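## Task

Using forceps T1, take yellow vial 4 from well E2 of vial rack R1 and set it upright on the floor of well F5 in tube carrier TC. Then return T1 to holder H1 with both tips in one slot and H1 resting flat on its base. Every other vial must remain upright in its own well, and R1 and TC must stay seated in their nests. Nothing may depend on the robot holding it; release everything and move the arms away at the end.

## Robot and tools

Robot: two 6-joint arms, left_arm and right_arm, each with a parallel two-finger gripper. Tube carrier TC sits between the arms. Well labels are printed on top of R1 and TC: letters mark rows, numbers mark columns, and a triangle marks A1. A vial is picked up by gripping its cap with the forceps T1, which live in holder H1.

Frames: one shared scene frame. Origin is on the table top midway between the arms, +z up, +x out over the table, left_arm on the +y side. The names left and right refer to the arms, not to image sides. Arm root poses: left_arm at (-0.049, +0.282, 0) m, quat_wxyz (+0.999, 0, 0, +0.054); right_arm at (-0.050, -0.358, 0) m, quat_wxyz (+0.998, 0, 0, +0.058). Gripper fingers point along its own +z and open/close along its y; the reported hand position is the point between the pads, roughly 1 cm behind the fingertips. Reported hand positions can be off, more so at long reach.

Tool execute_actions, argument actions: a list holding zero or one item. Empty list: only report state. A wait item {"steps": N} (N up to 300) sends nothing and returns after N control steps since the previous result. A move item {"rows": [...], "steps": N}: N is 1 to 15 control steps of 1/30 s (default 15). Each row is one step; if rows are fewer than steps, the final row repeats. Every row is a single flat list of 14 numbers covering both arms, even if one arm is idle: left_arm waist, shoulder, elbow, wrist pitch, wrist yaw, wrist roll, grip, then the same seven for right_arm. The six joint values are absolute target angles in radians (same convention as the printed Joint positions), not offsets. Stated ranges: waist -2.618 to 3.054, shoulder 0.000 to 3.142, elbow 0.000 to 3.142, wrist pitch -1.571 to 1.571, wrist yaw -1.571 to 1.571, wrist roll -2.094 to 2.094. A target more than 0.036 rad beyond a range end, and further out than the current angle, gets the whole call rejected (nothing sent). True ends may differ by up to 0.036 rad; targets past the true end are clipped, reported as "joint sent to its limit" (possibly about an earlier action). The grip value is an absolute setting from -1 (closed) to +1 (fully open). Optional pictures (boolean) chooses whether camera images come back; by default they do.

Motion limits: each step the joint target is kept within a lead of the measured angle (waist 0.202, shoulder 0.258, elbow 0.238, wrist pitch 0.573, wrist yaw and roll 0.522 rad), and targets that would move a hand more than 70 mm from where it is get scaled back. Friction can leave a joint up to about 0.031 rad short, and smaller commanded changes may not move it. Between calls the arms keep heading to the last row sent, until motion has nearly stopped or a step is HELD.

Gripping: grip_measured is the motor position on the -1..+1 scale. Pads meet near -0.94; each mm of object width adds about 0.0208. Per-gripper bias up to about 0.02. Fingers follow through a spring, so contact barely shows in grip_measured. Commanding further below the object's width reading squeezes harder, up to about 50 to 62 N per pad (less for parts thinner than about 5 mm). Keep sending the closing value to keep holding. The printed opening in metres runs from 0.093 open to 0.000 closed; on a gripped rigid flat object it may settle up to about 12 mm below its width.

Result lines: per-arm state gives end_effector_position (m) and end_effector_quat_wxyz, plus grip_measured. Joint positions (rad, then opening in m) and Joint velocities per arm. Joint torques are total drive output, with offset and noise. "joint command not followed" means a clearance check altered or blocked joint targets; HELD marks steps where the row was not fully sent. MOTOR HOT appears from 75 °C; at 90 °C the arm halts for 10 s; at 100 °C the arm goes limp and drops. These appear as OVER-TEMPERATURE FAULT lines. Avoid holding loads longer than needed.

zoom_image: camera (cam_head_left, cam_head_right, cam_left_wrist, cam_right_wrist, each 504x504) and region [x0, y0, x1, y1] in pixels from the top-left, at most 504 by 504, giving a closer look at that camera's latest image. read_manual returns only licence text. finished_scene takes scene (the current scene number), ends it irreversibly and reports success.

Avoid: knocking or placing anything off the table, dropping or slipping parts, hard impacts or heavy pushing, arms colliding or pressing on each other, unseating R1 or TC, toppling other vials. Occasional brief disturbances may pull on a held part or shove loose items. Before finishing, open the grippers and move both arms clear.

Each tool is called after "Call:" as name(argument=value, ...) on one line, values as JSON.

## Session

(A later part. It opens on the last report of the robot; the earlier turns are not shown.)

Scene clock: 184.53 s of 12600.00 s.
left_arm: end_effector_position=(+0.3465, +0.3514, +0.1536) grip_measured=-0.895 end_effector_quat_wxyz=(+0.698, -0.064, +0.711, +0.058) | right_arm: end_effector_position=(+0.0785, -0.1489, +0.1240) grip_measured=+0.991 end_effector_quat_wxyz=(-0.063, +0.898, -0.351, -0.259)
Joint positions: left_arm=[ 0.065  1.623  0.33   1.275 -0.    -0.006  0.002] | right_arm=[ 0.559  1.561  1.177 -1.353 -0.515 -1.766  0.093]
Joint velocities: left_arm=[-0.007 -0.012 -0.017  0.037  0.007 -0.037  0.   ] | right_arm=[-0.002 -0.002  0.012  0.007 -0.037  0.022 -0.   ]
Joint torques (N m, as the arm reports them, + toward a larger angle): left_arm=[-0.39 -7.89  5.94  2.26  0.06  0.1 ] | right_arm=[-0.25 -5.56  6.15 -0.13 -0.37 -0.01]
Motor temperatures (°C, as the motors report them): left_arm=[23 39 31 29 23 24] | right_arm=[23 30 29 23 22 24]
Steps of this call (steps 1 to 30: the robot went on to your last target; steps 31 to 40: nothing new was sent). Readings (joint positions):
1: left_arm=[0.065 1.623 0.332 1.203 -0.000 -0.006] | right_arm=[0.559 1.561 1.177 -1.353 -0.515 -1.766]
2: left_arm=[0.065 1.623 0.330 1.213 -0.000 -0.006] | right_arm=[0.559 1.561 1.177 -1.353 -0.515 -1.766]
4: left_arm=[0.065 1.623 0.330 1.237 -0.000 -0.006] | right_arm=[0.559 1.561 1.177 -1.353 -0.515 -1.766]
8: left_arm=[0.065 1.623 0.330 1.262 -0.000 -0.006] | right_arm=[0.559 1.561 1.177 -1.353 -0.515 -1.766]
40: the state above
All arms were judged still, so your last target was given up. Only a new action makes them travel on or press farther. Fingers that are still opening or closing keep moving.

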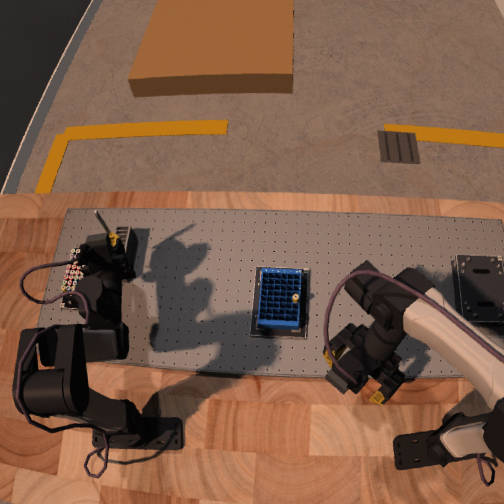

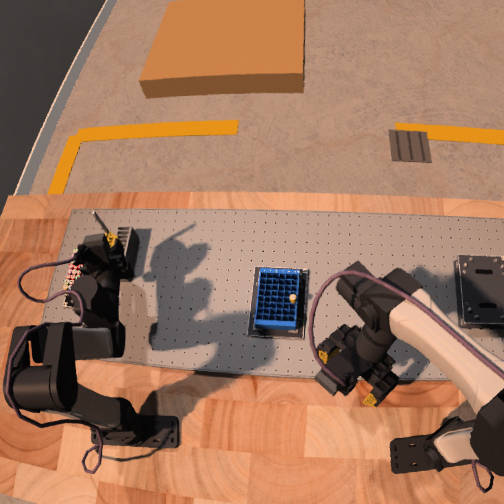

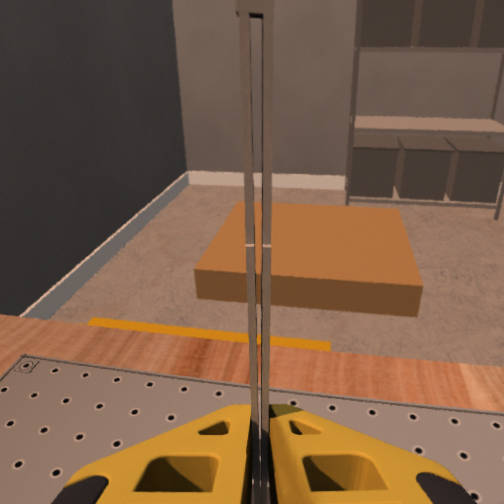

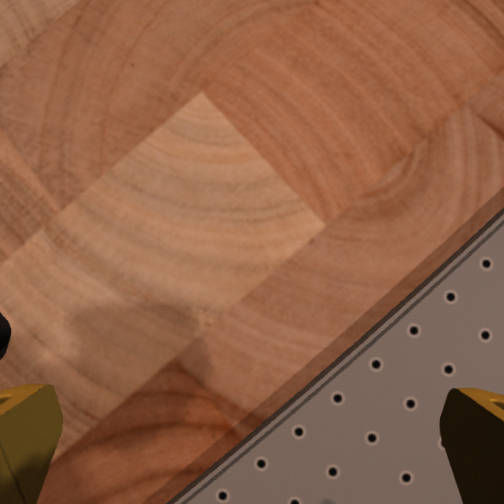

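Call:
execute_actions(actions=[{"rows": [[0.068,1.66,0.325,1.32,0,0,-0.9,0.559,1.561,1.177,-1.353,-0.515,-1.766,1],[0.068,1.66,0.325,1.32,0,0,-0.9,0.559,1.561,1.177,-1.353,-0.515,-1.766,1],[0.068,1.66,0.325,1.32,0,0,-0.9,0.559,1.561,1.177,-1.353,-0.515,-1.766,1],[0.068,1.66,0.325,1.32,0,0,-0.9,0.559,1.561,1.177,-1.353,-0.515,-1.766,1],[0.068,1.71,0.32,1.36,0,0,-0.9,0.559,1.561,1.177,-1.353,-0.515,-1.766,1],[0.068,1.71,0.32,1.36,0,0,-0.9,0.559,1.561,1.177,-1.353,-0.515,-1.766,1],[0.068,1.71,0.32,1.36,0,0,-0.9,0.559,1.561,1.177,-1.353,-0.515,-1.766,1],[0.068,1.71,0.32,1.36,0,0,-0.9,0.559,1.561,1.177,-1.353,-0.515,-1.766,1],[0.068,1.76,0.31,1.40,0,0,-0.9,0.559,1.561,1.177,-1.353,-0.515,-1.766,1],[0.068,1.76,0.31,1.40,0,0,-0.9,0.559,1.561,1.177,-1.353,-0.515,-1.766,1],[0.068,1.76,0.31,1.40,0,0,-0.9,0.559,1.561,1.177,-1.353,-0.515,-1.766,1],[0.068,1.76,0.31,1.40,0,0,-0.9,0.559,1.561,1.177,-1.353,-0.515,-1.766,1],[0.068,1.81,0.307,1.43,0,0,-0.9,0.559,1.561,1.177,-1.353,-0.515,-1.766,1]], "steps": 15}], pictures=false)

Call:
execute_actions(actions=[{"steps": 30}])

Call:
zoom_image(camera="cam_head_right", region=[60, 190, 180, 310])

Scene clock: 192.50 s of 12600.00 s.
left_arm: end_effector_position=(+0.3509, +0.3521, +0.1202) grip_measured=-0.895 end_effector_quat_wxyz=(+0.683, -0.065, +0.725, +0.057) | right_arm: end_effector_position=(+0.0785, -0.1489, +0.1240) grip_measured=+0.991 end_effector_quat_wxyz=(-0.063, +0.898, -0.351, -0.259)
Joint positions: left_arm=[ 0.065  1.784  0.328  1.394 -0.    -0.006  0.002] | right_arm=[ 0.559  1.561  1.177 -1.353 -0.515 -1.766  0.093]
Joint velocities: left_arm=[-0.002  0.178  0.002  0.418 -0.022 -0.007 -0.001] | right_arm=[-0.007 -0.017 -0.012 -0.037 -0.051  0.007 -0.001]
Joint torques (N m, as the arm reports them, + toward a larger angle): left_arm=[-0.26 -6.15  3.13  1.84  0.04  0.09] | right_arm=[-0.15 -5.45  5.98 -0.06 -0.41 -0.05]
Motor temperatures (°C, as the motors report them): left_arm=[23 38 31 31 23 24] | right_arm=[23 30 29 23 22 24]
Steps of this call (steps 1 to 90: nothing new was sent; then 4.47 s passed at rest; steps 91 to 105: all 15 steps of this action). Readings (joint positions):
91: left_arm=[0.065 1.627 0.330 1.280 -0.000 -0.006] | right_arm=[0.559 1.561 1.177 -1.353 -0.515 -1.766]
92: left_arm=[0.065 1.634 0.330 1.286 -0.000 -0.006] | right_arm=[0.559 1.561 1.177 -1.353 -0.515 -1.766]
94: left_arm=[0.065 1.646 0.330 1.289 -0.000 -0.006] | right_arm=[0.559 1.561 1.177 -1.353 -0.515 -1.766]
98: left_arm=[0.065 1.695 0.330 1.317 -0.000 -0.006] | right_arm=[0.559 1.561 1.177 -1.353 -0.515 -1.766]
105: the state above

Scene clock: 193.50 s of 12600.00 s.
left_arm: end_effector_position=(+0.3513, +0.3522, +0.1206) grip_measured=-0.895 end_effector_quat_wxyz=(+0.686, -0.065, +0.722, +0.057) | right_arm: end_effector_position=(+0.0785, -0.1489, +0.1240) grip_measured=+0.991 end_effector_quat_wxyz=(-0.063, +0.898, -0.351, -0.259)
Joint positions: left_arm=[ 0.065  1.797  0.328  1.417 -0.    -0.006  0.002] | right_arm=[ 0.559  1.561  1.177 -1.353 -0.515 -1.766  0.093]
Joint velocities: left_arm=[-0.002  0.002 -0.007 -0.007 -0.081 -0.022  0.   ] | right_arm=[ 0.002  0.002  0.017  0.022 -0.022 -0.081  0.   ]
Joint torques (N m, as the arm reports them, + toward a larger angle): left_arm=[-0.3  -6.19  2.91  2.17  0.02  0.07] | right_arm=[-0.18 -5.64  6.11 -0.13 -0.41 -0.04]
Motor temperatures (°C, as the motors report them): left_arm=[23 38 31 31 23 24] | right_arm=[23 30 29 23 22 24]
Steps of this call (steps 1 to 30: the robot went on to your last target). Readings (joint positions):
1: left_arm=[0.065 1.789 0.328 1.403 -0.000 -0.006] | right_arm=[0.559 1.561 1.177 -1.353 -0.515 -1.766]
2: left_arm=[0.065 1.792 0.328 1.408 -0.000 -0.006] | right_arm=[0.559 1.561 1.177 -1.353 -0.515 -1.766]
4: left_arm=[0.065 1.795 0.328 1.413 -0.000 -0.006] | right_arm=[0.559 1.561 1.177 -1.353 -0.515 -1.766]
8: left_arm=[0.065 1.797 0.328 1.416 -0.000 -0.006] | right_arm=[0.559 1.561 1.177 -1.353 -0.515 -1.766]
30: the state above
All arms were judged still, so your last target was given up. Only a new action makes them travel on or press farther. Fingers that are still opening or closing keep moving.

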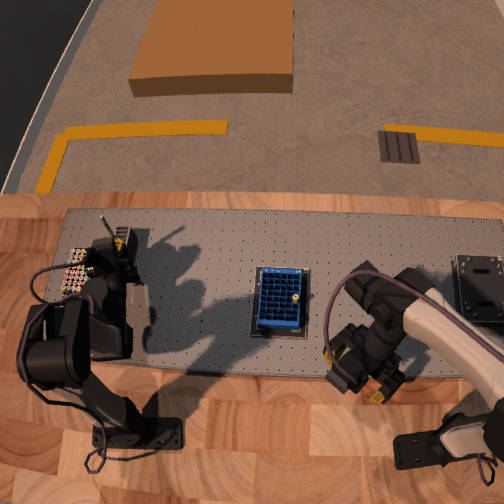

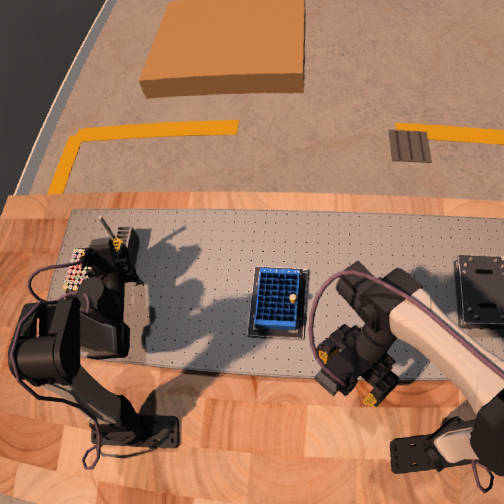

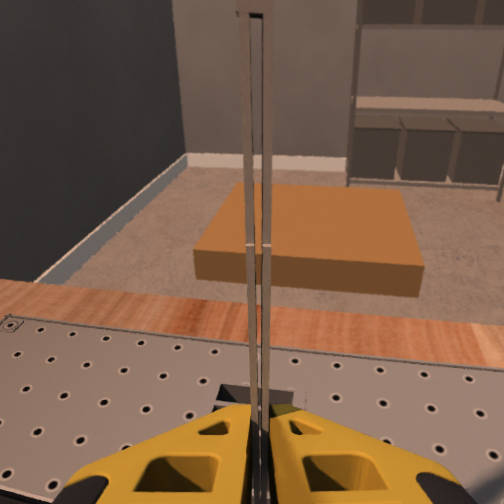

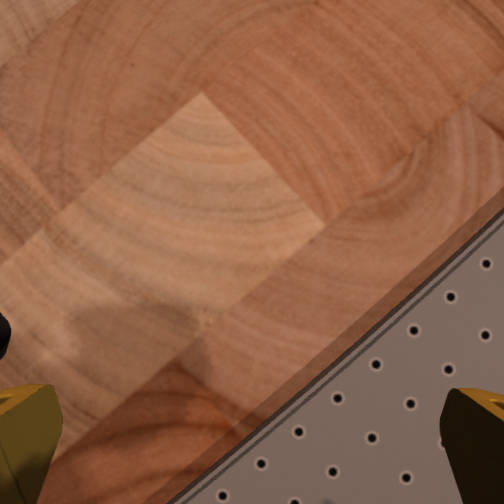

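Region (60, 190, 180, 310) of cam_head_right's 504x504 image, scaled by 4.200, with more detail than that image has.

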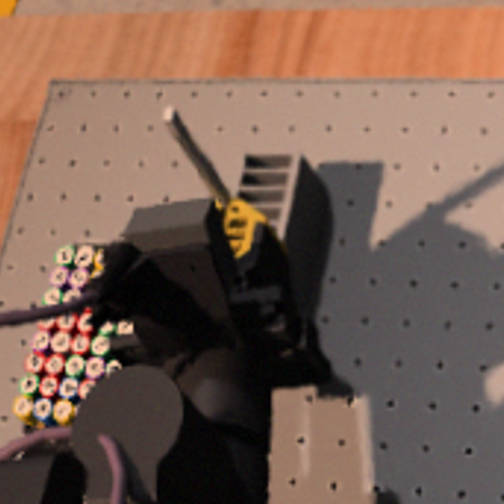

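Call:
execute_actions(actions=[{"rows": [[0.068,1.82,0.285,1.43,0,0,-0.9,0.559,1.561,1.177,-1.353,-0.515,-1.766,1]], "steps": 15}], pictures=false)

Call:
execute_actions(actions=[{"steps": 20}])

Scene clock: 197.00 s of 12600.00 s.
left_arm: end_effector_position=(+0.3444, +0.3510, +0.1095) grip_measured=-0.895 end_effector_quat_wxyz=(+0.676, -0.066, +0.732, +0.057) | right_arm: end_effector_position=(+0.0785, -0.1489, +0.1240) grip_measured=+0.991 end_effector_quat_wxyz=(-0.063, +0.898, -0.351, -0.259)
Joint positions: left_arm=[ 0.065  1.811  0.3    1.431 -0.    -0.006  0.002] | right_arm=[ 0.559  1.561  1.177 -1.353 -0.515 -1.766  0.093]
Joint velocities: left_arm=[ 0.007  0.002 -0.007  0.037 -0.051  0.037  0.001] | right_arm=[ 0.022 -0.002 -0.002 -0.037 -0.051  0.051 -0.001]
Joint torques (N m, as the arm reports them, + toward a larger angle): left_arm=[-0.32 -6.43  3.3   2.02  0.06  0.09] | right_arm=[-0.06 -5.54  5.8  -0.08 -0.42 -0.03]
Motor temperatures (°C, as the motors report them): left_arm=[23 37 30 32 23 24] | right_arm=[23 30 29 23 22 24]
Steps of this call (steps 1 to 90: nothing new was sent; steps 91 to 105: all 15 steps of this action). Readings (joint positions):
91: left_arm=[0.065 1.798 0.325 1.419 -0.000 -0.006] | right_arm=[0.559 1.561 1.177 -1.353 -0.515 -1.766]
92: left_arm=[0.065 1.799 0.320 1.427 -0.000 -0.006] | right_arm=[0.559 1.561 1.177 -1.353 -0.515 -1.766]
94: left_arm=[0.065 1.799 0.313 1.437 -0.000 -0.006] | right_arm=[0.559 1.561 1.177 -1.353 -0.515 -1.766]
98: left_arm=[0.065 1.804 0.304 1.438 -0.000 -0.006] | right_arm=[0.559 1.561 1.177 -1.353 -0.515 -1.766]
105: the state above

Scene clock: 197.67 s of 12600.00 s.
left_arm: end_effector_position=(+0.3444, +0.3510, +0.1095) grip_measured=-0.895 end_effector_quat_wxyz=(+0.676, -0.066, +0.732, +0.057) | right_arm: end_effector_position=(+0.0785, -0.1489, +0.1240) grip_measured=+0.991 end_effector_quat_wxyz=(-0.063, +0.898, -0.351, -0.259)
Joint positions: left_arm=[ 0.065  1.811  0.3    1.431 -0.    -0.006  0.002] | right_arm=[ 0.559  1.561  1.177 -1.353 -0.515 -1.766  0.093]
Joint velocities: left_arm=[ 0.007 -0.012  0.007 -0.11  -0.007  0.007 -0.001] | right_arm=[ 0.007  0.002  0.027 -0.007 -0.022 -0.051 -0.001]
Joint torques (N m, as the arm reports them, + toward a larger angle): left_arm=[-0.28 -6.46  3.4   2.03  0.07  0.07] | right_arm=[-0.07 -5.32  5.85 -0.08 -0.39 -0.02]
Motor temperatures (°C, as the motors report them): left_arm=[23 37 30 32 23 24] | right_arm=[23 30 29 23 22 24]
Steps of this call (steps 1 to 15: the robot went on to your last target; steps 16 to 20: nothing new was sent). Readings (joint positions):
1: left_arm=[0.065 1.811 0.300 1.431 -0.000 -0.006] | right_arm=[0.559 1.561 1.177 -1.353 -0.515 -1.766]
2: left_arm=[0.065 1.811 0.300 1.431 -0.000 -0.006] | right_arm=[0.559 1.561 1.177 -1.353 -0.515 -1.766]
4: left_arm=[0.065 1.811 0.300 1.431 -0.000 -0.006] | right_arm=[0.559 1.561 1.177 -1.353 -0.515 -1.766]
8: left_arm=[0.065 1.811 0.300 1.431 -0.000 -0.006] | right_arm=[0.559 1.561 1.177 -1.353 -0.515 -1.766]
20: the state above
All arms were judged still, so your last target was given up. Only a new action makes them travel on or press farther. Fingers that are still opening or closing keep moving.

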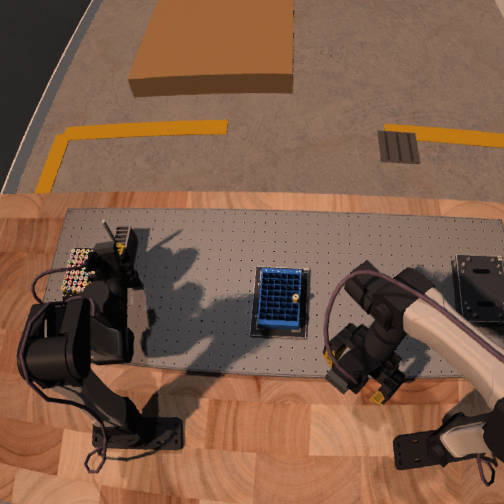

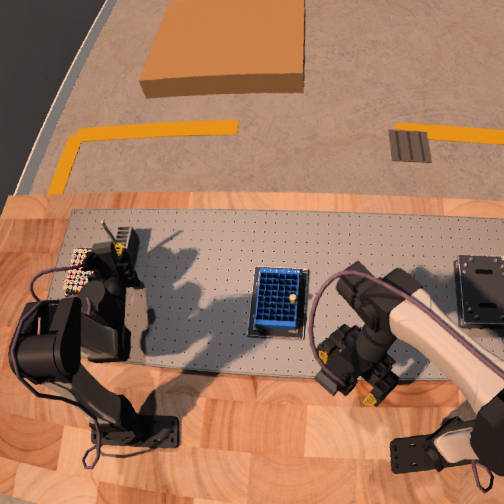

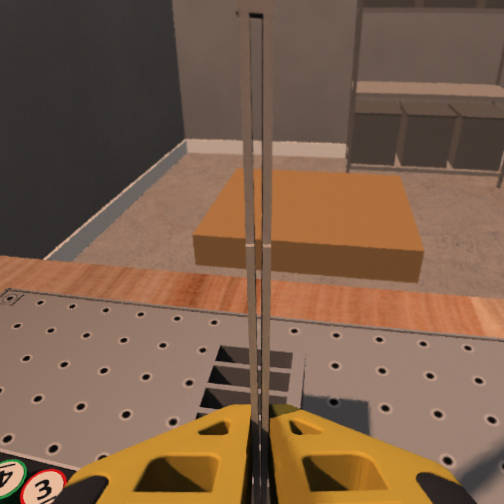

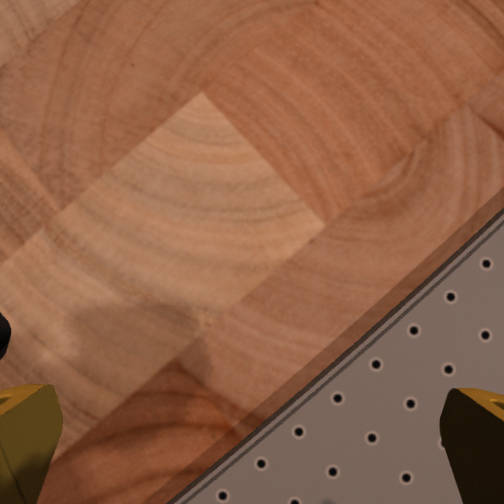

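Call:
execute_actions(actions=[{"rows": [[0.068,1.87,0.295,1.46,0,0,-0.9,0.559,1.561,1.177,-1.353,-0.515,-1.766,1]], "steps": 15}], pictures=false)

Call:
execute_actions(actions=[{"rows": [[0.068,1.87,0.295,1.46,0,0,-0.5,0.559,1.561,1.177,-1.353,-0.515,-1.766,1]], "steps": 15}], pictures=false)

Call:
execute_actions(actions=[{"steps": 20}])

Scene clock: 201.27 s of 12600.00 s.
left_arm: end_effector_position=(+0.3441, +0.3509, +0.0930) grip_measured=-0.895 end_effector_quat_wxyz=(+0.662, -0.067, +0.745, +0.055) | right_arm: end_effector_position=(+0.0785, -0.1489, +0.1240) grip_measured=+0.991 end_effector_quat_wxyz=(-0.063, +0.898, -0.351, -0.259)
Joint positions: left_arm=[ 0.065  1.863  0.3    1.444 -0.    -0.006  0.002] | right_arm=[ 0.559  1.561  1.177 -1.353 -0.515 -1.766  0.093]
Joint velocities: left_arm=[-0.007 -0.007 -0.017 -0.007  0.007 -0.051  0.   ] | right_arm=[ 0.002  0.002 -0.012 -0.022  0.007 -0.037 -0.   ]
Joint torques (N m, as the arm reports them, + toward a larger angle): left_arm=[-0.24 -6.94  4.05  2.18  0.05  0.05] | right_arm=[-0.29 -5.49  6.04 -0.12 -0.42 -0.03]
Motor temperatures (°C, as the motors report them): left_arm=[23 37 30 32 23 24] | right_arm=[23 30 30 23 22 24]
Steps of this call (steps 1 to 90: nothing new was sent; then 0.10 s passed at rest; steps 91 to 105: all 15 steps of this action). Readings (joint positions):
91: left_arm=[0.065 1.817 0.300 1.436 -0.000 -0.006] | right_arm=[0.559 1.561 1.177 -1.353 -0.515 -1.766]
92: left_arm=[0.065 1.830 0.300 1.444 -0.000 -0.006] | right_arm=[0.559 1.561 1.177 -1.353 -0.515 -1.766]
94: left_arm=[0.065 1.854 0.300 1.444 -0.000 -0.006] | right_arm=[0.559 1.561 1.177 -1.353 -0.515 -1.766]
98: left_arm=[0.065 1.863 0.300 1.444 -0.000 -0.006] | right_arm=[0.559 1.561 1.177 -1.353 -0.515 -1.766]
105: the state above

Scene clock: 201.77 s of 12600.00 s.
left_arm: end_effector_position=(+0.3440, +0.3511, +0.0930) grip_measured=-0.501 end_effector_quat_wxyz=(+0.662, -0.067, +0.745, +0.056) | right_arm: end_effector_position=(+0.0785, -0.1489, +0.1240) grip_measured=+0.991 end_effector_quat_wxyz=(-0.063, +0.898, -0.351, -0.259)
Joint positions: left_arm=[ 0.065  1.863  0.3    1.444 -0.001 -0.006  0.021] | right_arm=[ 0.559  1.561  1.177 -1.353 -0.515 -1.766  0.093]
Joint velocities: left_arm=[-0.007  0.012 -0.022  0.007 -0.007  0.022 -0.   ] | right_arm=[-0.007 -0.002  0.002 -0.022 -0.081 -0.007 -0.001]
Joint torques (N m, as the arm reports them, + toward a larger angle): left_arm=[-0.43 -6.73  4.03  2.2   0.04  0.09] | right_arm=[-0.14 -5.51  6.12 -0.05 -0.43 -0.02]
Motor temperatures (°C, as the motors report them): left_arm=[23 37 30 32 23 24] | right_arm=[23 30 30 23 22 24]
Steps of this call (steps 1 to 15: all 15 steps of this action). Readings (joint positions):
1: left_arm=[0.065 1.863 0.300 1.444 -0.000 -0.006] | right_arm=[0.559 1.561 1.177 -1.353 -0.515 -1.766]
2: left_arm=[0.065 1.863 0.300 1.444 -0.001 -0.006] | right_arm=[0.559 1.561 1.177 -1.353 -0.515 -1.766]
4: left_arm=[0.065 1.863 0.300 1.444 -0.001 -0.006] | right_arm=[0.559 1.561 1.177 -1.353 -0.515 -1.766]
8: left_arm=[0.065 1.863 0.300 1.444 -0.001 -0.006] | right_arm=[0.559 1.561 1.177 -1.353 -0.515 -1.766]
15: the state above

Scene clock: 202.43 s of 12600.00 s.
left_arm: end_effector_position=(+0.3440, +0.3511, +0.0930) grip_measured=-0.501 end_effector_quat_wxyz=(+0.662, -0.067, +0.745, +0.056) | right_arm: end_effector_position=(+0.0785, -0.1489, +0.1240) grip_measured=+0.991 end_effector_quat_wxyz=(-0.063, +0.898, -0.351, -0.259)
Joint positions: left_arm=[ 0.065  1.863  0.3    1.444 -0.001 -0.006  0.021] | right_arm=[ 0.559  1.561  1.177 -1.353 -0.515 -1.766  0.093]
Joint velocities: left_arm=[ 0.002  0.017 -0.032 -0.022 -0.037 -0.037 -0.001] | right_arm=[ 0.007 -0.002 -0.007 -0.037 -0.007 -0.037 -0.001]
Joint torques (N m, as the arm reports them, + toward a larger angle): left_arm=[-0.29 -6.89  3.88  2.22  0.05  0.09] | right_arm=[ 0.09 -5.58  6.09 -0.1  -0.45 -0.02]
Motor temperatures (°C, as the motors report them): left_arm=[23 36 30 33 23 24] | right_arm=[23 30 30 23 22 24]
Steps of this call (steps 1 to 15: the robot went on to your last target; steps 16 to 20: nothing new was sent). Readings (joint positions):
1: left_arm=[0.065 1.863 0.300 1.444 -0.001 -0.006] | right_arm=[0.559 1.561 1.177 -1.353 -0.515 -1.766]
2: left_arm=[0.065 1.863 0.300 1.444 -0.001 -0.006] | right_arm=[0.559 1.561 1.177 -1.353 -0.515 -1.766]
4: left_arm=[0.065 1.863 0.300 1.444 -0.001 -0.006] | right_arm=[0.559 1.561 1.177 -1.353 -0.515 -1.766]
8: left_arm=[0.065 1.863 0.300 1.444 -0.001 -0.006] | right_arm=[0.559 1.561 1.177 -1.353 -0.515 -1.766]
20: the state above
All arms were judged still, so your last target was given up. Only a new action makes them travel on or press farther. Fingers that are still opening or closing keep moving.

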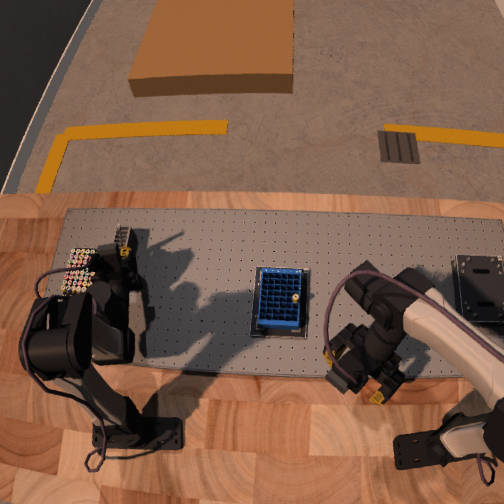

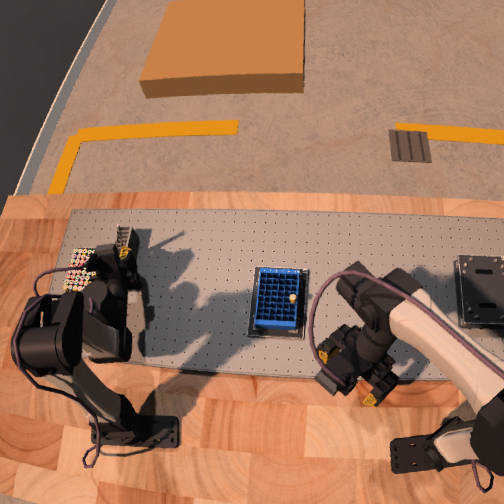

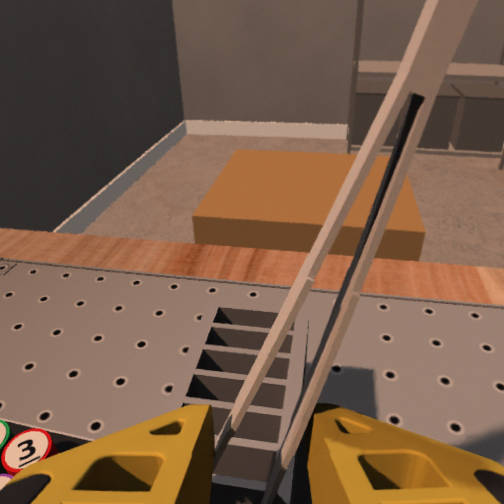

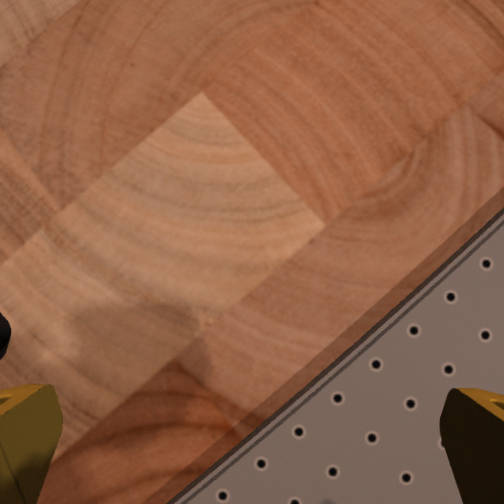

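Call:
execute_actions(actions=[{"rows": [[0.068,1.87,0.295,1.46,0,0,-0.8,0.559,1.561,1.177,-1.353,-0.515,-1.766,1]], "steps": 15}])

Call:
execute_actions(actions=[{"rows": [[0.068,1.87,0.295,1.46,0,0,-0.76,0.559,1.561,1.177,-1.353,-0.515,-1.766,1],[0.068,1.87,0.295,1.46,0,0,-0.76,0.559,1.561,1.177,-1.353,-0.515,-1.766,1],[0.068,1.87,0.295,1.46,0,0,-0.73,0.559,1.561,1.177,-1.353,-0.515,-1.766,1],[0.068,1.87,0.295,1.46,0,0,-0.73,0.559,1.561,1.177,-1.353,-0.515,-1.766,1],[0.068,1.87,0.295,1.46,0,0,-0.70,0.559,1.561,1.177,-1.353,-0.515,-1.766,1],[0.068,1.87,0.295,1.46,0,0,-0.70,0.559,1.561,1.177,-1.353,-0.515,-1.766,1],[0.068,1.87,0.295,1.46,0,0,-0.67,0.559,1.561,1.177,-1.353,-0.515,-1.766,1],[0.068,1.87,0.295,1.46,0,0,-0.67,0.559,1.561,1.177,-1.353,-0.515,-1.766,1],[0.068,1.87,0.295,1.46,0,0,-0.64,0.559,1.561,1.177,-1.353,-0.515,-1.766,1],[0.068,1.87,0.295,1.46,0,0,-0.64,0.559,1.561,1.177,-1.353,-0.515,-1.766,1],[0.068,1.87,0.295,1.46,0,0,-0.61,0.559,1.561,1.177,-1.353,-0.515,-1.766,1],[0.068,1.87,0.295,1.46,0,0,-0.61,0.559,1.561,1.177,-1.353,-0.515,-1.766,1],[0.068,1.87,0.295,1.46,0,0,-0.58,0.559,1.561,1.177,-1.353,-0.515,-1.766,1],[0.068,1.87,0.295,1.46,0,0,-0.58,0.559,1.561,1.177,-1.353,-0.515,-1.766,1],[0.068,1.87,0.295,1.46,0,0,-0.55,0.559,1.561,1.177,-1.353,-0.515,-1.766,1]], "steps": 15}], pictures=false)

Call:
execute_actions(actions=[{"steps": 20}])

Scene clock: 209.20 s of 12600.00 s.
left_arm: end_effector_position=(+0.3440, +0.3513, +0.0930) grip_measured=-0.798 end_effector_quat_wxyz=(+0.661, -0.068, +0.745, +0.056) | right_arm: end_effector_position=(+0.0785, -0.1489, +0.1240) grip_measured=+0.991 end_effector_quat_wxyz=(-0.063, +0.898, -0.351, -0.259)
Joint positions: left_arm=[ 0.065  1.863  0.3    1.444 -0.002 -0.006  0.007] | right_arm=[ 0.559  1.561  1.177 -1.353 -0.515 -1.766  0.093]
Joint velocities: left_arm=[-0.007  0.007  0.012  0.037 -0.037 -0.007 -0.   ] | right_arm=[-0.007 -0.007  0.012 -0.051 -0.037  0.007 -0.001]
Joint torques (N m, as the arm reports them, + toward a larger angle): left_arm=[-0.36 -6.78  3.93  2.19  0.04  0.07] | right_arm=[-0.14 -5.5   5.93 -0.05 -0.38 -0.03]
Motor temperatures (°C, as the motors report them): left_arm=[23 36 30 33 23 24] | right_arm=[23 30 30 23 22 24]
Steps of this call (steps 1 to 90: nothing new was sent; then 3.27 s passed at rest; steps 91 to 105: all 15 steps of this action). Readings (joint positions):
91: left_arm=[0.065 1.863 0.300 1.444 -0.001 -0.006] | right_arm=[0.559 1.561 1.177 -1.353 -0.515 -1.766]
92: left_arm=[0.065 1.863 0.300 1.444 -0.001 -0.006] | right_arm=[0.559 1.561 1.177 -1.353 -0.515 -1.766]
94: left_arm=[0.065 1.863 0.300 1.444 -0.002 -0.006] | right_arm=[0.559 1.561 1.177 -1.353 -0.515 -1.766]
98: left_arm=[0.065 1.863 0.300 1.444 -0.002 -0.006] | right_arm=[0.559 1.561 1.177 -1.353 -0.515 -1.766]
105: the state above

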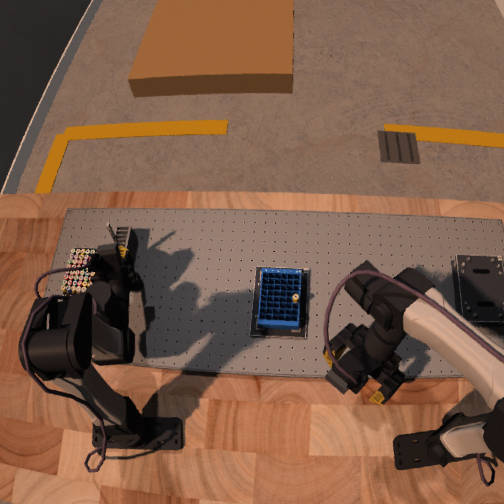

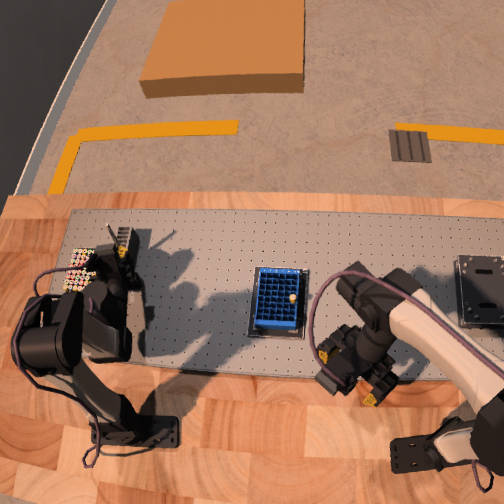

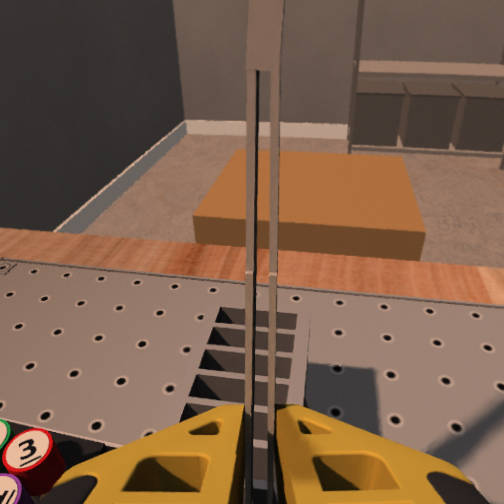

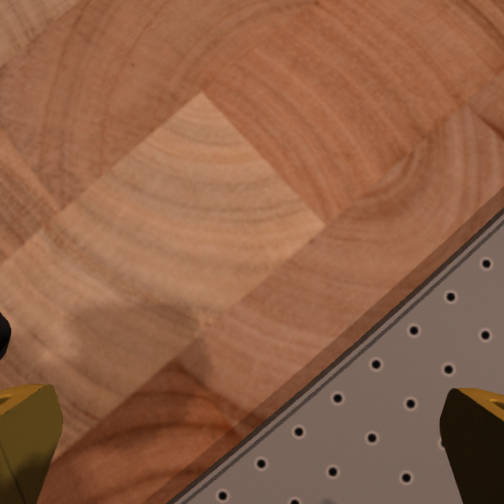

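Scene clock: 209.70 s of 12600.00 s.
left_arm: end_effector_position=(+0.3440, +0.3513, +0.0934) grip_measured=-0.562 end_effector_quat_wxyz=(+0.662, -0.068, +0.744, +0.056) | right_arm: end_effector_position=(+0.0785, -0.1489, +0.1240) grip_measured=+0.991 end_effector_quat_wxyz=(-0.063, +0.898, -0.351, -0.259)
Joint positions: left_arm=[ 0.065  1.863  0.3    1.446 -0.002 -0.006  0.018] | right_arm=[ 0.559  1.561  1.177 -1.353 -0.515 -1.766  0.093]
Joint velocities: left_arm=[-0.007 -0.012  0.002 -0.081 -0.022  0.051  0.022] | right_arm=[ 0.012 -0.002 -0.007  0.022 -0.066 -0.007  0.001]
Joint torques (N m, as the arm reports them, + toward a larger angle): left_arm=[-0.33 -6.86  3.97  2.16  0.06  0.11] | right_arm=[-0.09 -5.55  6.04 -0.08 -0.38 -0.07]
Motor temperatures (°C, as the motors report them): left_arm=[23 36 30 33 23 24] | right_arm=[23 30 30 23 22 24]
Steps of this call (steps 1 to 15: all 15 steps of this action). Readings (joint positions):
1: left_arm=[0.065 1.863 0.300 1.444 -0.002 -0.006] | right_arm=[0.559 1.561 1.177 -1.353 -0.515 -1.766]
2: left_arm=[0.065 1.863 0.300 1.444 -0.002 -0.006] | right_arm=[0.559 1.561 1.177 -1.353 -0.515 -1.766]
4: left_arm=[0.065 1.863 0.300 1.444 -0.002 -0.006] | right_arm=[0.559 1.561 1.177 -1.353 -0.515 -1.766]
8: left_arm=[0.065 1.863 0.300 1.444 -0.002 -0.006] | right_arm=[0.559 1.561 1.177 -1.353 -0.515 -1.766]
15: the state above

Scene clock: 210.37 s of 12600.00 s.
left_arm: end_effector_position=(+0.3440, +0.3513, +0.0934) grip_measured=-0.551 end_effector_quat_wxyz=(+0.662, -0.068, +0.744, +0.056) | right_arm: end_effector_position=(+0.0785, -0.1489, +0.1240) grip_measured=+0.991 end_effector_quat_wxyz=(-0.063, +0.898, -0.351, -0.259)
Joint positions: left_arm=[ 0.065  1.863  0.3    1.446 -0.002 -0.006  0.019] | right_arm=[ 0.559  1.561  1.177 -1.353 -0.515 -1.766  0.093]
Joint velocities: left_arm=[-0.017  0.002 -0.002  0.007 -0.037 -0.022  0.001] | right_arm=[-0.002 -0.002 -0.002  0.022 -0.051 -0.051  0.   ]
Joint torques (N m, as the arm reports them, + toward a larger angle): left_arm=[-0.22 -6.89  3.83  2.19  0.    0.05] | right_arm=[-0.18 -5.67  6.24 -0.1  -0.33 -0.03]
Motor temperatures (°C, as the motors report them): left_arm=[23 36 30 33 23 24] | right_arm=[23 30 30 23 22 24]
Steps of this call (steps 1 to 15: the robot went on to your last target; steps 16 to 20: nothing new was sent). Readings (joint positions):
1: left_arm=[0.065 1.863 0.300 1.446 -0.002 -0.006] | right_arm=[0.559 1.561 1.177 -1.353 -0.515 -1.766]
2: left_arm=[0.065 1.863 0.300 1.446 -0.002 -0.006] | right_arm=[0.559 1.561 1.177 -1.353 -0.515 -1.766]
4: left_arm=[0.065 1.863 0.300 1.446 -0.002 -0.006] | right_arm=[0.559 1.561 1.177 -1.353 -0.515 -1.766]
8: left_arm=[0.065 1.863 0.300 1.446 -0.002 -0.006] | right_arm=[0.559 1.561 1.177 -1.353 -0.515 -1.766]
20: the state above
All arms were judged still, so your last target was given up. Only a new action makes them travel on or press farther. Fingers that are still opening or closing keep moving.

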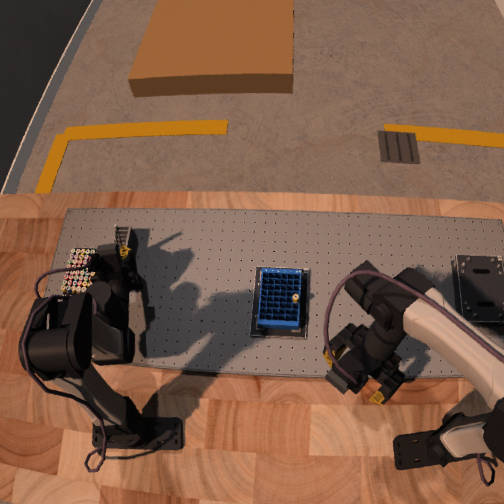

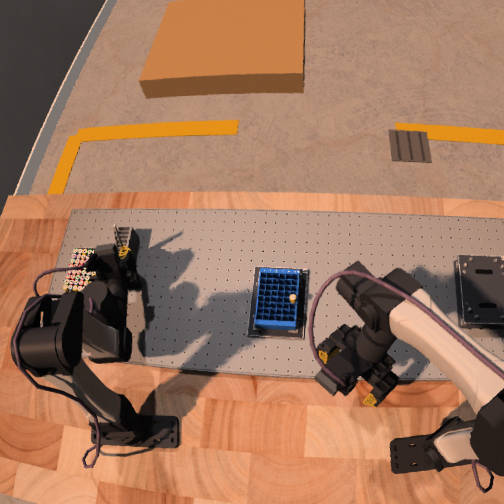

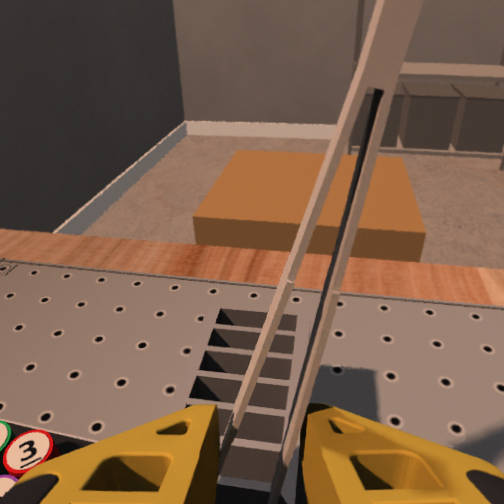

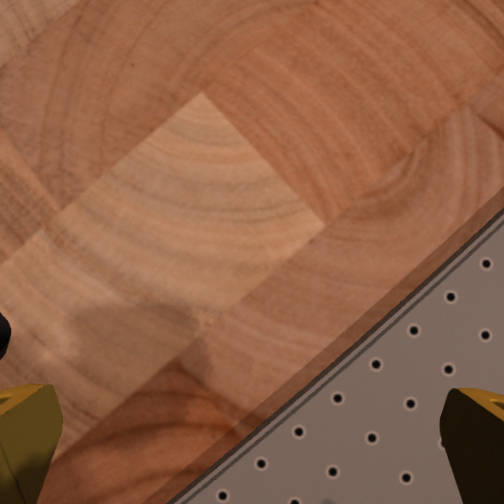

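Call:
execute_actions(actions=[{"rows": [[0.068,1.87,0.295,1.46,0,0,-0.8,0.559,1.561,1.177,-1.353,-0.515,-1.766,1]], "steps": 15}], pictures=false)

Call:
execute_actions(actions=[{"rows": [[0.095,1.87,0.295,1.46,0,0,-0.8,0.559,1.561,1.177,-1.353,-0.515,-1.766,1]], "steps": 15}], pictures=false)

Call:
execute_actions(actions=[{"rows": [[0.095,1.87,0.295,1.46,0,0,-0.74,0.559,1.561,1.177,-1.353,-0.515,-1.766,1],[0.095,1.87,0.295,1.46,0,0,-0.74,0.559,1.561,1.177,-1.353,-0.515,-1.766,1],[0.095,1.87,0.295,1.46,0,0,-0.74,0.559,1.561,1.177,-1.353,-0.515,-1.766,1],[0.095,1.87,0.295,1.46,0,0,-0.68,0.559,1.561,1.177,-1.353,-0.515,-1.766,1],[0.095,1.87,0.295,1.46,0,0,-0.68,0.559,1.561,1.177,-1.353,-0.515,-1.766,1],[0.095,1.87,0.295,1.46,0,0,-0.68,0.559,1.561,1.177,-1.353,-0.515,-1.766,1],[0.095,1.87,0.295,1.46,0,0,-0.62,0.559,1.561,1.177,-1.353,-0.515,-1.766,1],[0.095,1.87,0.295,1.46,0,0,-0.62,0.559,1.561,1.177,-1.353,-0.515,-1.766,1],[0.095,1.87,0.295,1.46,0,0,-0.62,0.559,1.561,1.177,-1.353,-0.515,-1.766,1],[0.095,1.87,0.295,1.46,0,0,-0.55,0.559,1.561,1.177,-1.353,-0.515,-1.766,1]], "steps": 15}], pictures=false)

Call:
execute_actions(actions=[{"steps": 20}])

Scene clock: 216.97 s of 12600.00 s.
left_arm: end_effector_position=(+0.3440, +0.3514, +0.0934) grip_measured=-0.798 end_effector_quat_wxyz=(+0.662, -0.068, +0.744, +0.057) | right_arm: end_effector_position=(+0.0785, -0.1489, +0.1240) grip_measured=+0.991 end_effector_quat_wxyz=(-0.063, +0.898, -0.351, -0.259)
Joint positions: left_arm=[ 0.065  1.863  0.3    1.446 -0.003 -0.006  0.007] | right_arm=[ 0.559  1.561  1.177 -1.353 -0.515 -1.766  0.093]
Joint velocities: left_arm=[-0.012 -0.002  0.017 -0.051 -0.022 -0.037 -0.001] | right_arm=[-0.002 -0.002  0.002 -0.037 -0.037 -0.007 -0.001]
Joint torques (N m, as the arm reports them, + toward a larger angle): left_arm=[-0.34 -7.01  3.72  2.16  0.07  0.07] | right_arm=[-0.11 -5.29  6.02 -0.07 -0.4  -0.06]
Motor temperatures (°C, as the motors report them): left_arm=[23 35 30 34 23 24] | right_arm=[23 30 30 23 22 24]
Steps of this call (steps 1 to 90: nothing new was sent; then 3.10 s passed at rest; steps 91 to 105: all 15 steps of this action). Readings (joint positions):
91: left_arm=[0.065 1.863 0.300 1.446 -0.002 -0.006] | right_arm=[0.559 1.561 1.177 -1.353 -0.515 -1.766]
92: left_arm=[0.065 1.863 0.300 1.446 -0.003 -0.006] | right_arm=[0.559 1.561 1.177 -1.353 -0.515 -1.766]
94: left_arm=[0.065 1.863 0.300 1.446 -0.003 -0.006] | right_arm=[0.559 1.561 1.177 -1.353 -0.515 -1.766]
98: left_arm=[0.065 1.863 0.300 1.446 -0.003 -0.006] | right_arm=[0.559 1.561 1.177 -1.353 -0.515 -1.766]
105: the state above

Scene clock: 217.47 s of 12600.00 s.
left_arm: end_effector_position=(+0.3425, +0.3594, +0.0934) grip_measured=-0.798 end_effector_quat_wxyz=(+0.661, -0.075, +0.744, +0.063) | right_arm: end_effector_position=(+0.0785, -0.1489, +0.1240) grip_measured=+0.991 end_effector_quat_wxyz=(-0.063, +0.898, -0.351, -0.259)
Joint positions: left_arm=[ 0.086  1.863  0.3    1.446 -0.001 -0.006  0.007] | right_arm=[ 0.559  1.561  1.177 -1.353 -0.515 -1.766  0.093]
Joint velocities: left_arm=[ 0.007  0.007 -0.007 -0.081 -0.022 -0.051  0.   ] | right_arm=[-0.002 -0.012 -0.002 -0.022  0.022 -0.007 -0.001]
Joint torques (N m, as the arm reports them, + toward a larger angle): left_arm=[ 0.29 -6.91  3.87  2.19  0.05  0.1 ] | right_arm=[ 0.01 -5.52  6.1  -0.06 -0.35 -0.03]
Motor temperatures (°C, as the motors report them): left_arm=[23 35 30 34 23 24] | right_arm=[23 30 30 23 22 24]
Steps of this call (steps 1 to 15: all 15 steps of this action). Readings (joint positions):
1: left_arm=[0.067 1.863 0.300 1.446 -0.001 -0.006] | right_arm=[0.559 1.561 1.177 -1.353 -0.515 -1.766]
2: left_arm=[0.073 1.863 0.300 1.446 -0.001 -0.006] | right_arm=[0.559 1.561 1.177 -1.353 -0.515 -1.766]
4: left_arm=[0.083 1.863 0.300 1.446 -0.001 -0.006] | right_arm=[0.559 1.561 1.177 -1.353 -0.515 -1.766]
8: left_arm=[0.086 1.863 0.300 1.446 -0.001 -0.006] | right_arm=[0.559 1.561 1.177 -1.353 -0.515 -1.766]
15: the state above

Scene clock: 217.97 s of 12600.00 s.
left_arm: end_effector_position=(+0.3425, +0.3594, +0.0934) grip_measured=-0.551 end_effector_quat_wxyz=(+0.661, -0.075, +0.744, +0.063) | right_arm: end_effector_position=(+0.0785, -0.1489, +0.1240) grip_measured=+0.991 end_effector_quat_wxyz=(-0.063, +0.898, -0.351, -0.259)
Joint positions: left_arm=[ 0.086  1.863  0.3    1.446 -0.001 -0.006  0.019] | right_arm=[ 0.559  1.561  1.177 -1.353 -0.515 -1.766  0.093]
Joint velocities: left_arm=[ 0.002 -0.012 -0.027 -0.037 -0.007 -0.066  0.001] | right_arm=[ 0.012  0.002  0.027 -0.007  0.007  0.037  0.001]
Joint torques (N m, as the arm reports them, + toward a larger angle): left_arm=[ 0.2  -6.86  3.86  2.18  0.02  0.07] | right_arm=[-0.27 -5.78  6.01 -0.11 -0.39 -0.01]
Motor temperatures (°C, as the motors report them): left_arm=[23 35 29 34 23 24] | right_arm=[23 30 30 23 22 24]
Steps of this call (steps 1 to 15: all 15 steps of this action). Readings (joint positions):
1: left_arm=[0.086 1.863 0.300 1.446 -0.001 -0.006] | right_arm=[0.559 1.561 1.177 -1.353 -0.515 -1.766]
2: left_arm=[0.086 1.863 0.300 1.446 -0.001 -0.006] | right_arm=[0.559 1.561 1.177 -1.353 -0.515 -1.766]
4: left_arm=[0.086 1.863 0.300 1.446 -0.001 -0.006] | right_arm=[0.559 1.561 1.177 -1.353 -0.515 -1.766]
8: left_arm=[0.086 1.863 0.300 1.446 -0.001 -0.006] | right_arm=[0.559 1.561 1.177 -1.353 -0.515 -1.766]
15: the state above

Scene clock: 218.63 s of 12600.00 s.
left_arm: end_effector_position=(+0.3425, +0.3594, +0.0934) grip_measured=-0.551 end_effector_quat_wxyz=(+0.661, -0.075, +0.744, +0.063) | right_arm: end_effector_position=(+0.0785, -0.1489, +0.1240) grip_measured=+0.991 end_effector_quat_wxyz=(-0.063, +0.898, -0.351, -0.259)
Joint positions: left_arm=[ 0.086  1.863  0.3    1.446 -0.001 -0.006  0.019] | right_arm=[ 0.559  1.561  1.177 -1.353 -0.515 -1.766  0.093]
Joint velocities: left_arm=[ 0.002  0.007 -0.012 -0.066 -0.037 -0.051 -0.   ] | right_arm=[-0.002 -0.012 -0.002 -0.051 -0.066  0.066 -0.   ]
Joint torques (N m, as the arm reports them, + toward a larger angle): left_arm=[ 0.12 -6.8   3.94  2.23  0.07  0.04] | right_arm=[-0.23 -5.52  6.03 -0.05 -0.47 -0.04]
Motor temperatures (°C, as the motors report them): left_arm=[23 35 29 34 23 24] | right_arm=[23 30 30 23 22 24]
Steps of this call (steps 1 to 15: the robot went on to your last target; steps 16 to 20: nothing new was sent). Readings (joint positions):
1: left_arm=[0.086 1.863 0.300 1.446 -0.001 -0.006] | right_arm=[0.559 1.561 1.177 -1.353 -0.515 -1.766]
2: left_arm=[0.086 1.863 0.300 1.446 -0.001 -0.006] | right_arm=[0.559 1.561 1.177 -1.353 -0.515 -1.766]
4: left_arm=[0.086 1.863 0.300 1.446 -0.001 -0.006] | right_arm=[0.559 1.561 1.177 -1.353 -0.515 -1.766]
8: left_arm=[0.086 1.863 0.300 1.446 -0.001 -0.006] | right_arm=[0.559 1.561 1.177 -1.353 -0.515 -1.766]
20: the state above
All arms were judged still, so your last target was given up. Only a new action makes them travel on or press farther. Fingers that are still opening or closing keep moving.

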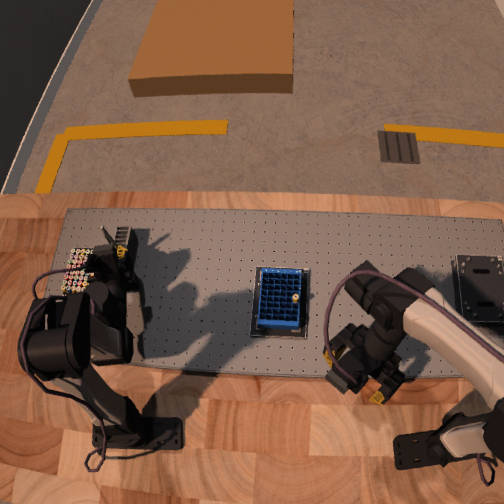

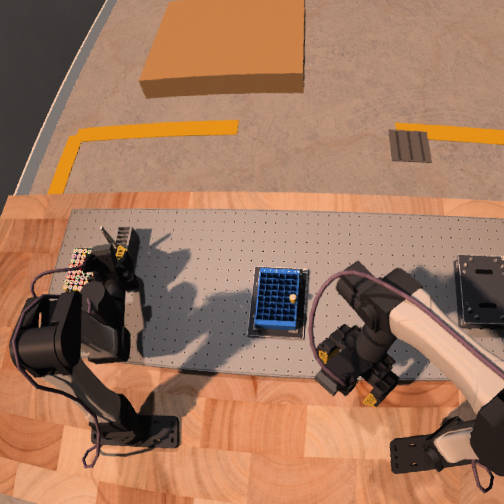

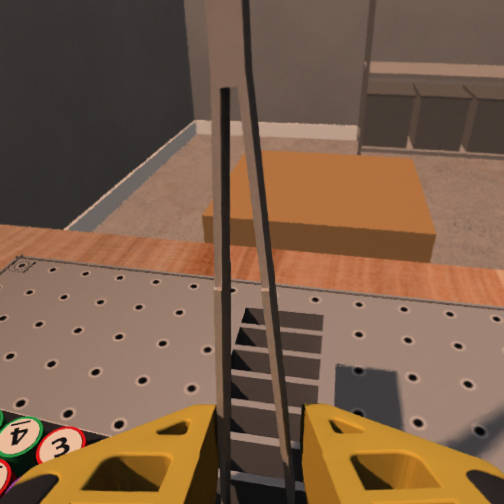

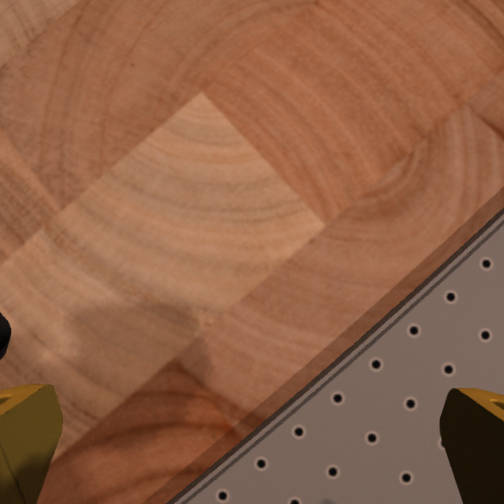

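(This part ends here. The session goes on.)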